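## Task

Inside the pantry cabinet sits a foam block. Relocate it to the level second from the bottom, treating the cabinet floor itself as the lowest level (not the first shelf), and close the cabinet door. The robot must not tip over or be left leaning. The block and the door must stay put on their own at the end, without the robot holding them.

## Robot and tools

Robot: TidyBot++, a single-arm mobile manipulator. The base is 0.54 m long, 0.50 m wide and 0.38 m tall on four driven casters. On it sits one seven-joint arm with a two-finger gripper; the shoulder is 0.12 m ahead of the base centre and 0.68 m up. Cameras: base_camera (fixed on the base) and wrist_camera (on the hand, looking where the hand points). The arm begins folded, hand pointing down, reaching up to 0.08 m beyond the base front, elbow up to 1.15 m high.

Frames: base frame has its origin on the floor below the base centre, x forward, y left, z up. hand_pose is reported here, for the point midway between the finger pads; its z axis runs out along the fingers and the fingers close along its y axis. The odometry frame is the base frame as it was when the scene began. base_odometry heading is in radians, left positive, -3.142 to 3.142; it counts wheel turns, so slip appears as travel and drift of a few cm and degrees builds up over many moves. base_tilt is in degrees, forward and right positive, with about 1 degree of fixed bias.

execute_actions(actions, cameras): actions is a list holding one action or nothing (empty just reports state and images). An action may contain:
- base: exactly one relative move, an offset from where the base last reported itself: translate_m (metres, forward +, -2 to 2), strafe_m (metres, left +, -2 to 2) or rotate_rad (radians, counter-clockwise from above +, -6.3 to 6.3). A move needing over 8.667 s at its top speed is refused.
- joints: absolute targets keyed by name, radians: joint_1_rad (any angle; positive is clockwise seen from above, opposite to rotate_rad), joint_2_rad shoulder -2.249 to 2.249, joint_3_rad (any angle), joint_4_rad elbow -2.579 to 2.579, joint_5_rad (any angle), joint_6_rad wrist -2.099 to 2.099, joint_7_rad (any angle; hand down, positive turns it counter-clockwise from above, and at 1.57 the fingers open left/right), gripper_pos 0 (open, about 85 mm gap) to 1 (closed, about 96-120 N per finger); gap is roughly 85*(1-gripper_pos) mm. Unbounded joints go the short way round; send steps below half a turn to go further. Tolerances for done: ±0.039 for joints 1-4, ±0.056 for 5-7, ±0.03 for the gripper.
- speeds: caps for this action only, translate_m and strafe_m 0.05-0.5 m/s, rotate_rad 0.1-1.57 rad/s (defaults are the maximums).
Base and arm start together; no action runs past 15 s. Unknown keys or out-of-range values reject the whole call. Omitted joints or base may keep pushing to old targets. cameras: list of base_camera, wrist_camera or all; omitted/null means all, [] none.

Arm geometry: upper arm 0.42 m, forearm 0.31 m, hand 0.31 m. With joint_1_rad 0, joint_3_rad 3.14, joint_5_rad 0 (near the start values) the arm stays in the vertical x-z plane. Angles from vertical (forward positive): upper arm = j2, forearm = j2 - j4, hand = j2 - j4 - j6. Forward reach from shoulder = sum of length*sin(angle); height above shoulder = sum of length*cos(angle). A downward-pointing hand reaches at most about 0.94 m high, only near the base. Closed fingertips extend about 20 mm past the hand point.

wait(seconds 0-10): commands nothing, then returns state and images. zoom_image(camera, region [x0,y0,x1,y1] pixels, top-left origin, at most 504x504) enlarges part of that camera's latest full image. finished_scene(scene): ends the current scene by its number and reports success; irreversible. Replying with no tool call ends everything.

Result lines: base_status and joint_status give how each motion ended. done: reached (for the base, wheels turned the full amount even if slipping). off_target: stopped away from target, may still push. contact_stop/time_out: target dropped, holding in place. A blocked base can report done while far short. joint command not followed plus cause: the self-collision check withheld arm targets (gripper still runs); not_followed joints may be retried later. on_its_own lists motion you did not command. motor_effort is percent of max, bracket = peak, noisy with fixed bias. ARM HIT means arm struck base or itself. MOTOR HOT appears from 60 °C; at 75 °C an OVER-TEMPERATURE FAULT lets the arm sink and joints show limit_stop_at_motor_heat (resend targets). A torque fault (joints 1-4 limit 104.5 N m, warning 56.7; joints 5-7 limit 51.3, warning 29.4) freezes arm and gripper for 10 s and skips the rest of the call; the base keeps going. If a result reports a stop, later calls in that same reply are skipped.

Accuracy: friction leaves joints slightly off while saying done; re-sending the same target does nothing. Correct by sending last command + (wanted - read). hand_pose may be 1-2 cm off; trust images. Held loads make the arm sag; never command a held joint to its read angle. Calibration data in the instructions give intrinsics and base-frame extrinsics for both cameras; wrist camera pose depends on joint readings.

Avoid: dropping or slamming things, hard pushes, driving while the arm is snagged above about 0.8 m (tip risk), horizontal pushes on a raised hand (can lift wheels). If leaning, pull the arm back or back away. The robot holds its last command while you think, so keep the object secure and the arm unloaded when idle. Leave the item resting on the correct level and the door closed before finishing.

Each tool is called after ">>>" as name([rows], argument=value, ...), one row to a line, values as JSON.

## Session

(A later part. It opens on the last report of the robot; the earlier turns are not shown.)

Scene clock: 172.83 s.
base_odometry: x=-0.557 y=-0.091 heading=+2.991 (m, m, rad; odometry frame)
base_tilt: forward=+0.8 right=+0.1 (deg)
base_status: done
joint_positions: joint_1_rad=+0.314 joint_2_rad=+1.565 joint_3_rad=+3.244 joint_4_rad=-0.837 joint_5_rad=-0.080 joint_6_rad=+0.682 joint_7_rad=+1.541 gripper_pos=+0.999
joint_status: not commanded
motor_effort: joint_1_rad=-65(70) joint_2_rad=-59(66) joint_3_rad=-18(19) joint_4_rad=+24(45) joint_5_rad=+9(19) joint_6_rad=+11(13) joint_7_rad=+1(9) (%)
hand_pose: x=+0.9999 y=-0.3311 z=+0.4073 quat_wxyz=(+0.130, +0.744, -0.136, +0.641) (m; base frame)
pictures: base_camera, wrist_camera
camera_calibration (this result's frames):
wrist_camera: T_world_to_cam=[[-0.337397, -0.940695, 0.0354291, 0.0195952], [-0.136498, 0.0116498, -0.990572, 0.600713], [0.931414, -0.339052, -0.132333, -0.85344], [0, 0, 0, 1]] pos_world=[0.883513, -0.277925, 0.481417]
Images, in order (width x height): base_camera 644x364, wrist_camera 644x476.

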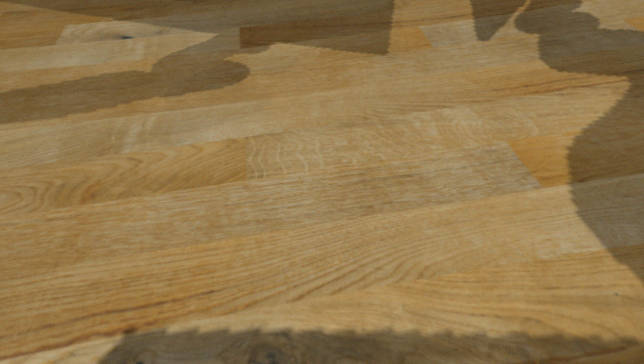

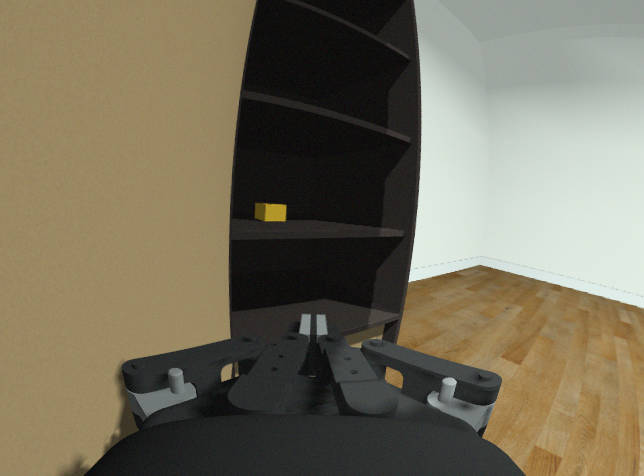

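>>> execute_actions([
  {"base":{"strafe_m":-0.36}},
], cameras=[])

>>> execute_actions([
  {"base":{"translate_m":-0.6},"joints":{"joint_1_rad":0,"joint_3_rad":3.14,"joint_5_rad":0,"joint_7_rad":1.57}},
], cameras=[])

>>> execute_actions([
  {"base":{"strafe_m":0.6}},
])

Scene clock: 176.50 s.
base_odometry: x=-0.503 y=+0.265 heading=+2.991 (m, m, rad; odometry frame)
base_tilt: forward=+0.8 right=+0.1 (deg)
base_status: done
joint_positions: joint_1_rad=-0.035 joint_2_rad=+1.563 joint_3_rad=+3.149 joint_4_rad=-0.821 joint_5_rad=-0.017 joint_6_rad=+0.682 joint_7_rad=+1.543 gripper_pos=+0.999
joint_status: not commanded
motor_effort: joint_1_rad=+0(62) joint_2_rad=-55(61) joint_3_rad=+0(17) joint_4_rad=+18(26) joint_5_rad=+0(12) joint_6_rad=+9(11) joint_7_rad=+1(3) (%)
hand_pose: x=+1.0640 y=+0.0290 z=+0.4159 quat_wxyz=(-0.018, +0.752, -0.003, +0.659) (m; base frame)
pictures: none
No camera images: the call's "cameras" was empty. Leave "cameras" out to get every camera's image.

Scene clock: 179.07 s.
base_odometry: x=+0.090 y=+0.175 heading=+2.992 (m, m, rad; odometry frame)
base_tilt: forward=+0.8 right=+0.1 (deg)
base_status: done
joint_positions: joint_1_rad=-0.015 joint_2_rad=+1.563 joint_3_rad=+3.149 joint_4_rad=-0.818 joint_5_rad=-0.017 joint_6_rad=+0.682 joint_7_rad=+1.543 gripper_pos=+0.999
joint_status: all done
motor_effort: joint_1_rad=-2(2) joint_2_rad=-55(57) joint_3_rad=+0(1) joint_4_rad=+18(19) joint_5_rad=+0(0) joint_6_rad=+9(10) joint_7_rad=+1(1) (%)
hand_pose: x=+1.0651 y=+0.0097 z=+0.4175 quat_wxyz=(-0.011, +0.751, -0.011, +0.660) (m; base frame)
pictures: none
No camera images: the call's "cameras" was empty. Leave "cameras" out to get every camera's image.

Scene clock: 181.67 s.
base_odometry: x=+0.000 y=-0.418 heading=+2.992 (m, m, rad; odometry frame)
base_tilt: forward=+0.8 right=+0.1 (deg)
base_status: done
joint_positions: joint_1_rad=-0.003 joint_2_rad=+1.563 joint_3_rad=+3.149 joint_4_rad=-0.818 joint_5_rad=-0.017 joint_6_rad=+0.682 joint_7_rad=+1.543 gripper_pos=+0.999
joint_status: not commanded
motor_effort: joint_1_rad=-1(4) joint_2_rad=-55(56) joint_3_rad=+0(1) joint_4_rad=+18(18) joint_5_rad=+0(1) joint_6_rad=+9(10) joint_7_rad=+1(1) (%)
hand_pose: x=+1.0652 y=-0.0017 z=+0.4175 quat_wxyz=(-0.007, +0.751, -0.016, +0.660) (m; base frame)
pictures: base_camera, wrist_camera
camera_calibration (this result's frames):
wrist_camera: T_world_to_cam=[[0.0194951, -0.9997, -0.0148054, -0.00816852], [-0.115237, 0.0124628, -0.99326, 0.594289], [0.993147, 0.0210698, -0.114959, -0.87357], [0, 0, 0, 1]] pos_world=[0.936227, 0.00283339, 0.489738]
Images, in order (width x height): base_camera 644x364, wrist_camera 644x476.

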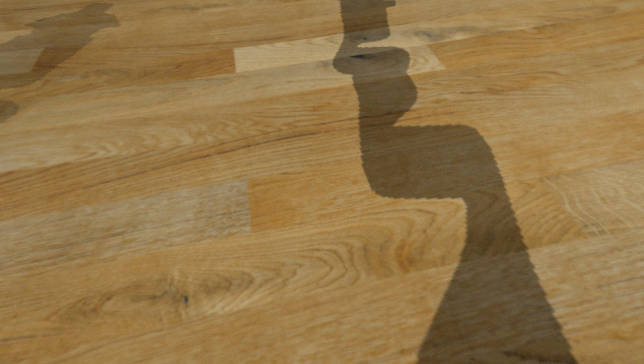

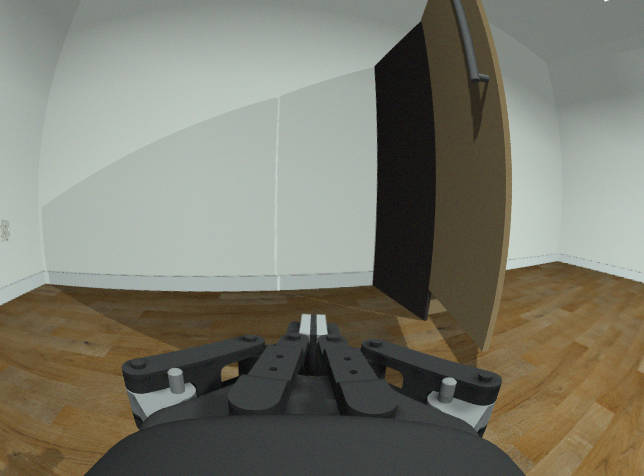

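>>> execute_actions([
  {"base":{"translate_m":0.55}},
], cameras=[])

>>> execute_actions([
  {"base":{"strafe_m":-0.7},"speeds":{"strafe_m":0.2}},
])

Scene clock: 186.43 s.
base_odometry: x=-0.544 y=-0.336 heading=+2.992 (m, m, rad; odometry frame)
base_tilt: forward=+0.8 right=+0.1 (deg)
base_status: done
joint_positions: joint_1_rad=-0.003 joint_2_rad=+1.562 joint_3_rad=+3.149 joint_4_rad=-0.816 joint_5_rad=-0.017 joint_6_rad=+0.682 joint_7_rad=+1.543 gripper_pos=+0.999
joint_status: not commanded
motor_effort: joint_1_rad=-1(2) joint_2_rad=-55(59) joint_3_rad=+0(0) joint_4_rad=+18(19) joint_5_rad=+0(1) joint_6_rad=+9(10) joint_7_rad=+1(1) (%)
hand_pose: x=+1.0658 y=-0.0017 z=+0.4188 quat_wxyz=(-0.007, +0.750, -0.016, +0.661) (m; base frame)
pictures: none
No camera images: the call's "cameras" was empty. Leave "cameras" out to get every camera's image.

Scene clock: 190.73 s.
base_odometry: x=-0.440 y=+0.356 heading=+2.993 (m, m, rad; odometry frame)
base_tilt: forward=+0.8 right=+0.1 (deg)
base_status: done
joint_positions: joint_1_rad=+0.000 joint_2_rad=+1.562 joint_3_rad=+3.145 joint_4_rad=-0.816 joint_5_rad=-0.014 joint_6_rad=+0.682 joint_7_rad=+1.543 gripper_pos=+0.999
joint_status: not commanded
motor_effort: joint_1_rad=-2(10) joint_2_rad=-55(57) joint_3_rad=+0(4) joint_4_rad=+18(20) joint_5_rad=+0(4) joint_6_rad=+9(10) joint_7_rad=+1(1) (%)
hand_pose: x=+1.0658 y=-0.0022 z=+0.4190 quat_wxyz=(-0.008, +0.750, -0.017, +0.661) (m; base frame)
pictures: base_camera, wrist_camera
camera_calibration (this result's frames):
wrist_camera: T_world_to_cam=[[0.0193932, -0.99966, -0.0174054, -0.00739732], [-0.112863, 0.0151086, -0.993496, 0.593471], [0.993421, 0.0212315, -0.112531, -0.875328], [0, 0, 0, 1]] pos_world=[0.936694, 0.0022232, 0.49098]
Images, in order (width x height): base_camera 644x364, wrist_camera 644x476.

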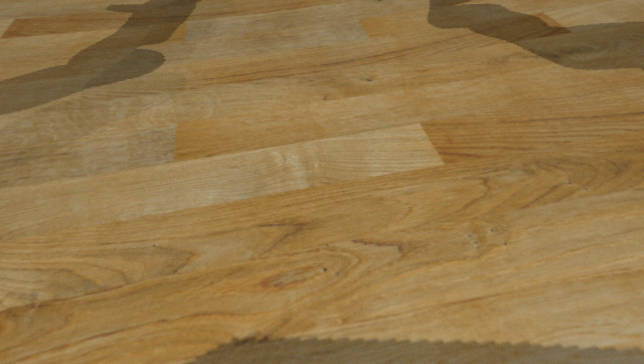

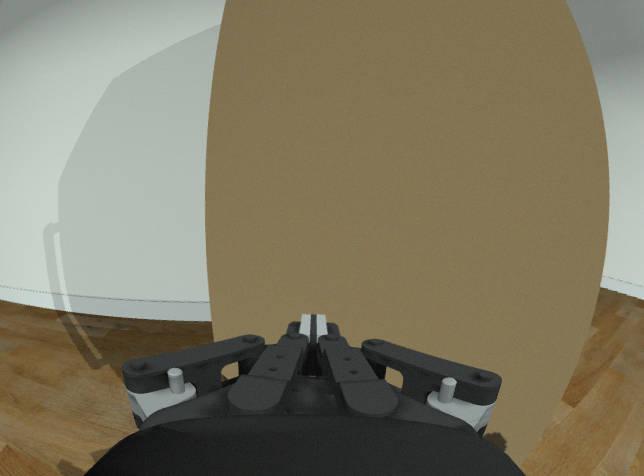

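>>> execute_actions([
  {"base":{"strafe_m":-0.15},"speeds":{"strafe_m":0.2}},
], cameras=[])

>>> execute_actions([
  {"base":{"translate_m":0.25},"speeds":{"translate_m":0.15}},
])

Scene clock: 193.67 s.
base_odometry: x=-0.418 y=+0.505 heading=+2.993 (m, m, rad; odometry frame)
base_tilt: forward=+0.8 right=+0.1 (deg)
base_status: done
joint_positions: joint_1_rad=+0.002 joint_2_rad=+1.562 joint_3_rad=+3.145 joint_4_rad=-0.816 joint_5_rad=-0.014 joint_6_rad=+0.682 joint_7_rad=+1.543 gripper_pos=+0.999
joint_status: not commanded
motor_effort: joint_1_rad=-2(3) joint_2_rad=-55(57) joint_3_rad=+0(1) joint_4_rad=+18(19) joint_5_rad=+0(1) joint_6_rad=+9(10) joint_7_rad=+1(1) (%)
hand_pose: x=+1.0658 y=-0.0041 z=+0.4190 quat_wxyz=(-0.008, +0.750, -0.017, +0.661) (m; base frame)
pictures: none
No camera images: the call's "cameras" was empty. Leave "cameras" out to get every camera's image.

Scene clock: 196.03 s.
base_odometry: x=-0.665 y=+0.542 heading=+2.993 (m, m, rad; odometry frame)
base_tilt: forward=+0.8 right=+0.1 (deg)
base_status: done
joint_positions: joint_1_rad=+0.002 joint_2_rad=+1.562 joint_3_rad=+3.145 joint_4_rad=-0.816 joint_5_rad=-0.014 joint_6_rad=+0.682 joint_7_rad=+1.543 gripper_pos=+0.999
joint_status: not commanded
motor_effort: joint_1_rad=-1(1) joint_2_rad=-55(58) joint_3_rad=+0(0) joint_4_rad=+18(19) joint_5_rad=+0(0) joint_6_rad=+9(10) joint_7_rad=+1(1) (%)
hand_pose: x=+1.0660 y=-0.0041 z=+0.4196 quat_wxyz=(-0.008, +0.750, -0.017, +0.661) (m; base frame)
pictures: base_camera, wrist_camera
camera_calibration (this result's frames):
wrist_camera: T_world_to_cam=[[0.0174141, -0.999697, -0.0173898, -0.00717619], [-0.112025, 0.0153321, -0.993587, 0.593256], [0.993553, 0.0192505, -0.111724, -0.875916], [0, 0, 0, 1]] pos_world=[0.936853, 0.000591966, 0.491466]
Images, in order (width x height): base_camera 644x364, wrist_camera 644x476.

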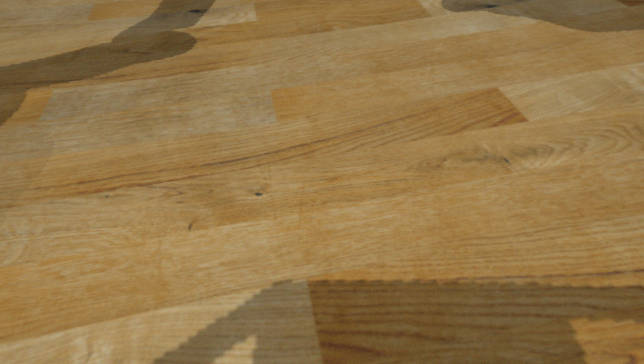

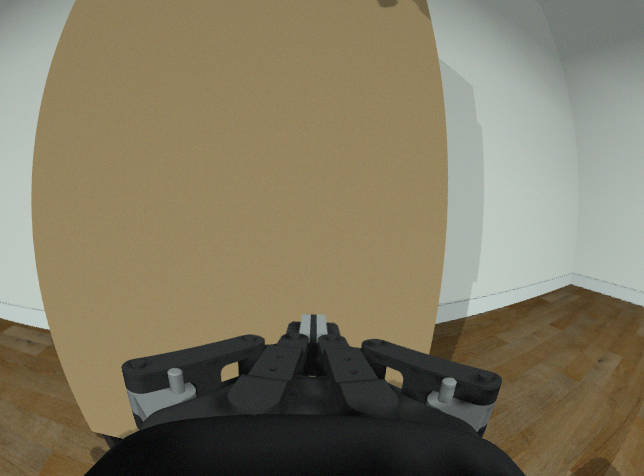

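>>> execute_actions([
  {"base":{"translate_m":0.12},"speeds":{"translate_m":0.1}},
])

Scene clock: 198.73 s.
base_odometry: x=-0.784 y=+0.560 heading=+2.992 (m, m, rad; odometry frame)
base_tilt: forward=+0.8 right=+0.1 (deg)
base_status: done
joint_positions: joint_1_rad=+0.002 joint_2_rad=+1.562 joint_3_rad=+3.145 joint_4_rad=-0.816 joint_5_rad=-0.014 joint_6_rad=+0.682 joint_7_rad=+1.543 gripper_pos=+0.999
joint_status: not commanded
motor_effort: joint_1_rad=-1(5) joint_2_rad=-55(57) joint_3_rad=+0(1) joint_4_rad=+18(19) joint_5_rad=+1(0) joint_6_rad=+9(9) joint_7_rad=+1(1) (%)
hand_pose: x=+1.0661 y=-0.0041 z=+0.4198 quat_wxyz=(-0.008, +0.750, -0.017, +0.662) (m; base frame)
pictures: base_camera, wrist_camera
camera_calibration (this result's frames):
wrist_camera: T_world_to_cam=[[0.0174214, -0.999697, -0.0173824, -0.00718487], [-0.111655, 0.0153311, -0.993629, 0.593105], [0.993594, 0.0192512, -0.111355, -0.876189], [0, 0, 0, 1]] pos_world=[0.936925, 0.000592053, 0.491634]
Images, in order (width x height): base_camera 644x364, wrist_camera 644x476.

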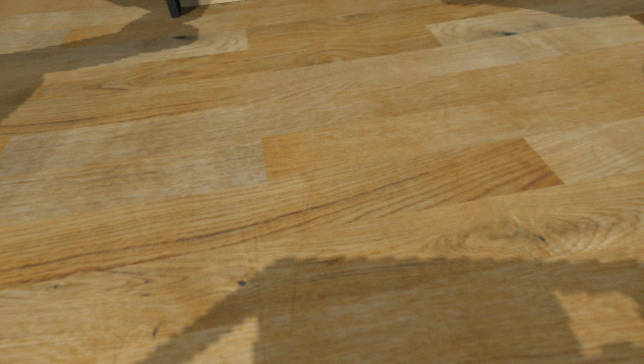

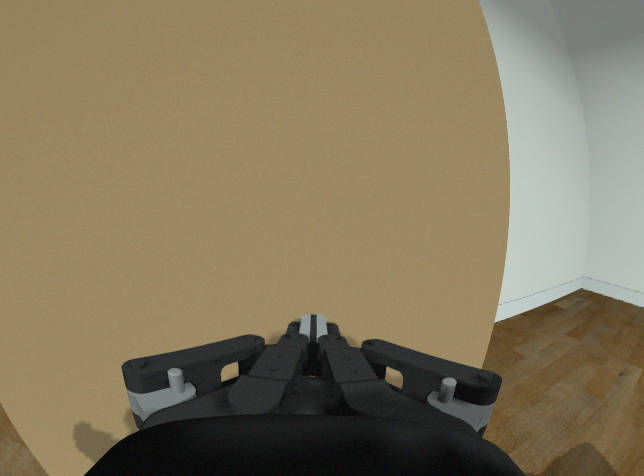

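>>> execute_actions([
  {"base":{"translate_m":0.06},"speeds":{"translate_m":0.1}},
])

Scene clock: 201.13 s.
base_odometry: x=-0.843 y=+0.569 heading=+2.992 (m, m, rad; odometry frame)
base_tilt: forward=+0.8 right=+0.1 (deg)
base_status: done
joint_positions: joint_1_rad=+0.060 joint_2_rad=+1.610 joint_3_rad=+3.149 joint_4_rad=-0.909 joint_5_rad=-0.014 joint_6_rad=+0.679 joint_7_rad=+1.543 gripper_pos=+0.999
joint_status: not commanded
motor_effort: joint_1_rad=-15(15) joint_2_rad=-67(70) joint_3_rad=-4(4) joint_4_rad=+35(42) joint_5_rad=+5(5) joint_6_rad=+11(13) joint_7_rad=+1(1) (%)
hand_pose: x=+1.0210 y=-0.0577 z=+0.3270 quat_wxyz=(+0.013, +0.795, -0.040, +0.606) (m; base frame)
pictures: base_camera, wrist_camera
camera_calibration (this result's frames):
wrist_camera: T_world_to_cam=[[-0.0432113, -0.99894, -0.0158351, -0.000188285], [-0.252035, 0.0262369, -0.967362, 0.63205], [0.966753, -0.03781, -0.252901, -0.770291], [0, 0, 0, 1]] pos_world=[0.903972, -0.0458958, 0.416611]
Images, in order (width x height): base_camera 644x364, wrist_camera 644x476.

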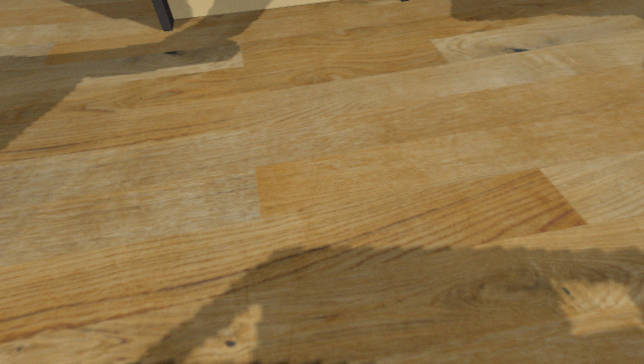

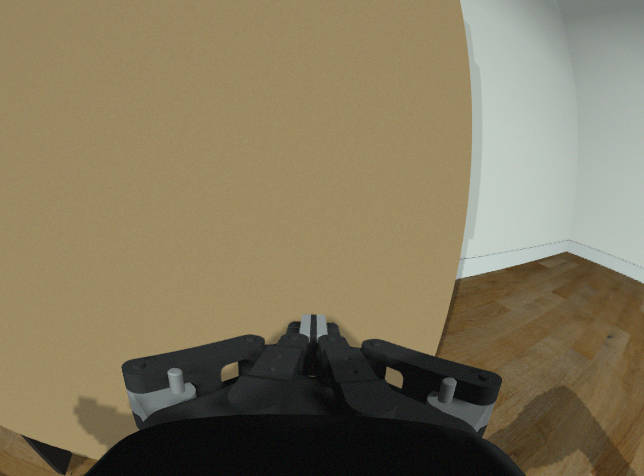

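Firmly against the stop, so it's shut. Back off and verify from the side.

>>> execute_actions([
  {"base":{"translate_m":-0.3},"joints":{"joint_1_rad":0,"joint_2_rad":1.3,"joint_4_rad":-0.9,"joint_6_rad":0.6}},
], cameras=[])

>>> execute_actions([
  {"base":{"strafe_m":-0.45},"joints":{"joint_1_rad":-0.4}},
], cameras=["wrist_camera"])

Scene clock: 204.43 s.
base_odometry: x=-0.546 y=+0.524 heading=+2.992 (m, m, rad; odometry frame)
base_tilt: forward=+0.8 right=+0.1 (deg)
base_status: done
joint_positions: joint_1_rad=+0.004 joint_2_rad=+1.294 joint_3_rad=+3.149 joint_4_rad=-0.887 joint_5_rad=-0.014 joint_6_rad=+0.639 joint_7_rad=+1.543 gripper_pos=+0.999
joint_status: all done
motor_effort: joint_1_rad=-1(15) joint_2_rad=-56(68) joint_3_rad=+0(4) joint_4_rad=+20(34) joint_5_rad=+0(5) joint_6_rad=+10(14) joint_7_rad=+1(1) (%)
hand_pose: x=+1.0925 y=-0.0070 z=+0.6252 quat_wxyz=(-0.007, +0.697, -0.016, +0.717) (m; base frame)
pictures: none
No camera images: the call's "cameras" was empty. Leave "cameras" out to get every camera's image.

Scene clock: 206.73 s.
base_odometry: x=-0.478 y=+0.969 heading=+2.991 (m, m, rad; odometry frame)
base_tilt: forward=+0.8 right=+0.1 (deg)
base_status: done
joint_positions: joint_1_rad=-0.388 joint_2_rad=+1.294 joint_3_rad=+3.142 joint_4_rad=-0.887 joint_5_rad=-0.014 joint_6_rad=+0.639 joint_7_rad=+1.543 gripper_pos=+0.999
joint_status: all done
motor_effort: joint_1_rad=-1(8) joint_2_rad=-56(57) joint_3_rad=+0(1) joint_4_rad=+20(21) joint_5_rad=+0(1) joint_6_rad=+9(10) joint_7_rad=+1(1) (%)
hand_pose: x=+1.0205 y=+0.3673 z=+0.6253 quat_wxyz=(-0.149, +0.687, +0.118, +0.701) (m; base frame)
pictures: wrist_camera
camera_calibration (this result's frames):
wrist_camera: T_world_to_cam=[[0.399471, -0.916583, -0.0173029, -0.0519999], [0.0310653, 0.0323976, -0.998992, 0.63791], [0.916219, 0.398531, 0.0414158, -0.971012], [0, 0, 0, 1]] pos_world=[0.890615, 0.318649, 0.676583]
Images, in order (width x height): wrist_camera 644x476.

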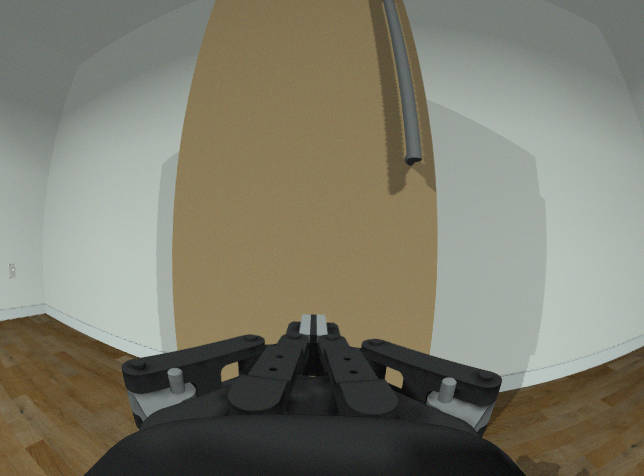

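No gap is visible.

>>> finished_scene(scene=1)

The scene is finished: the task was done.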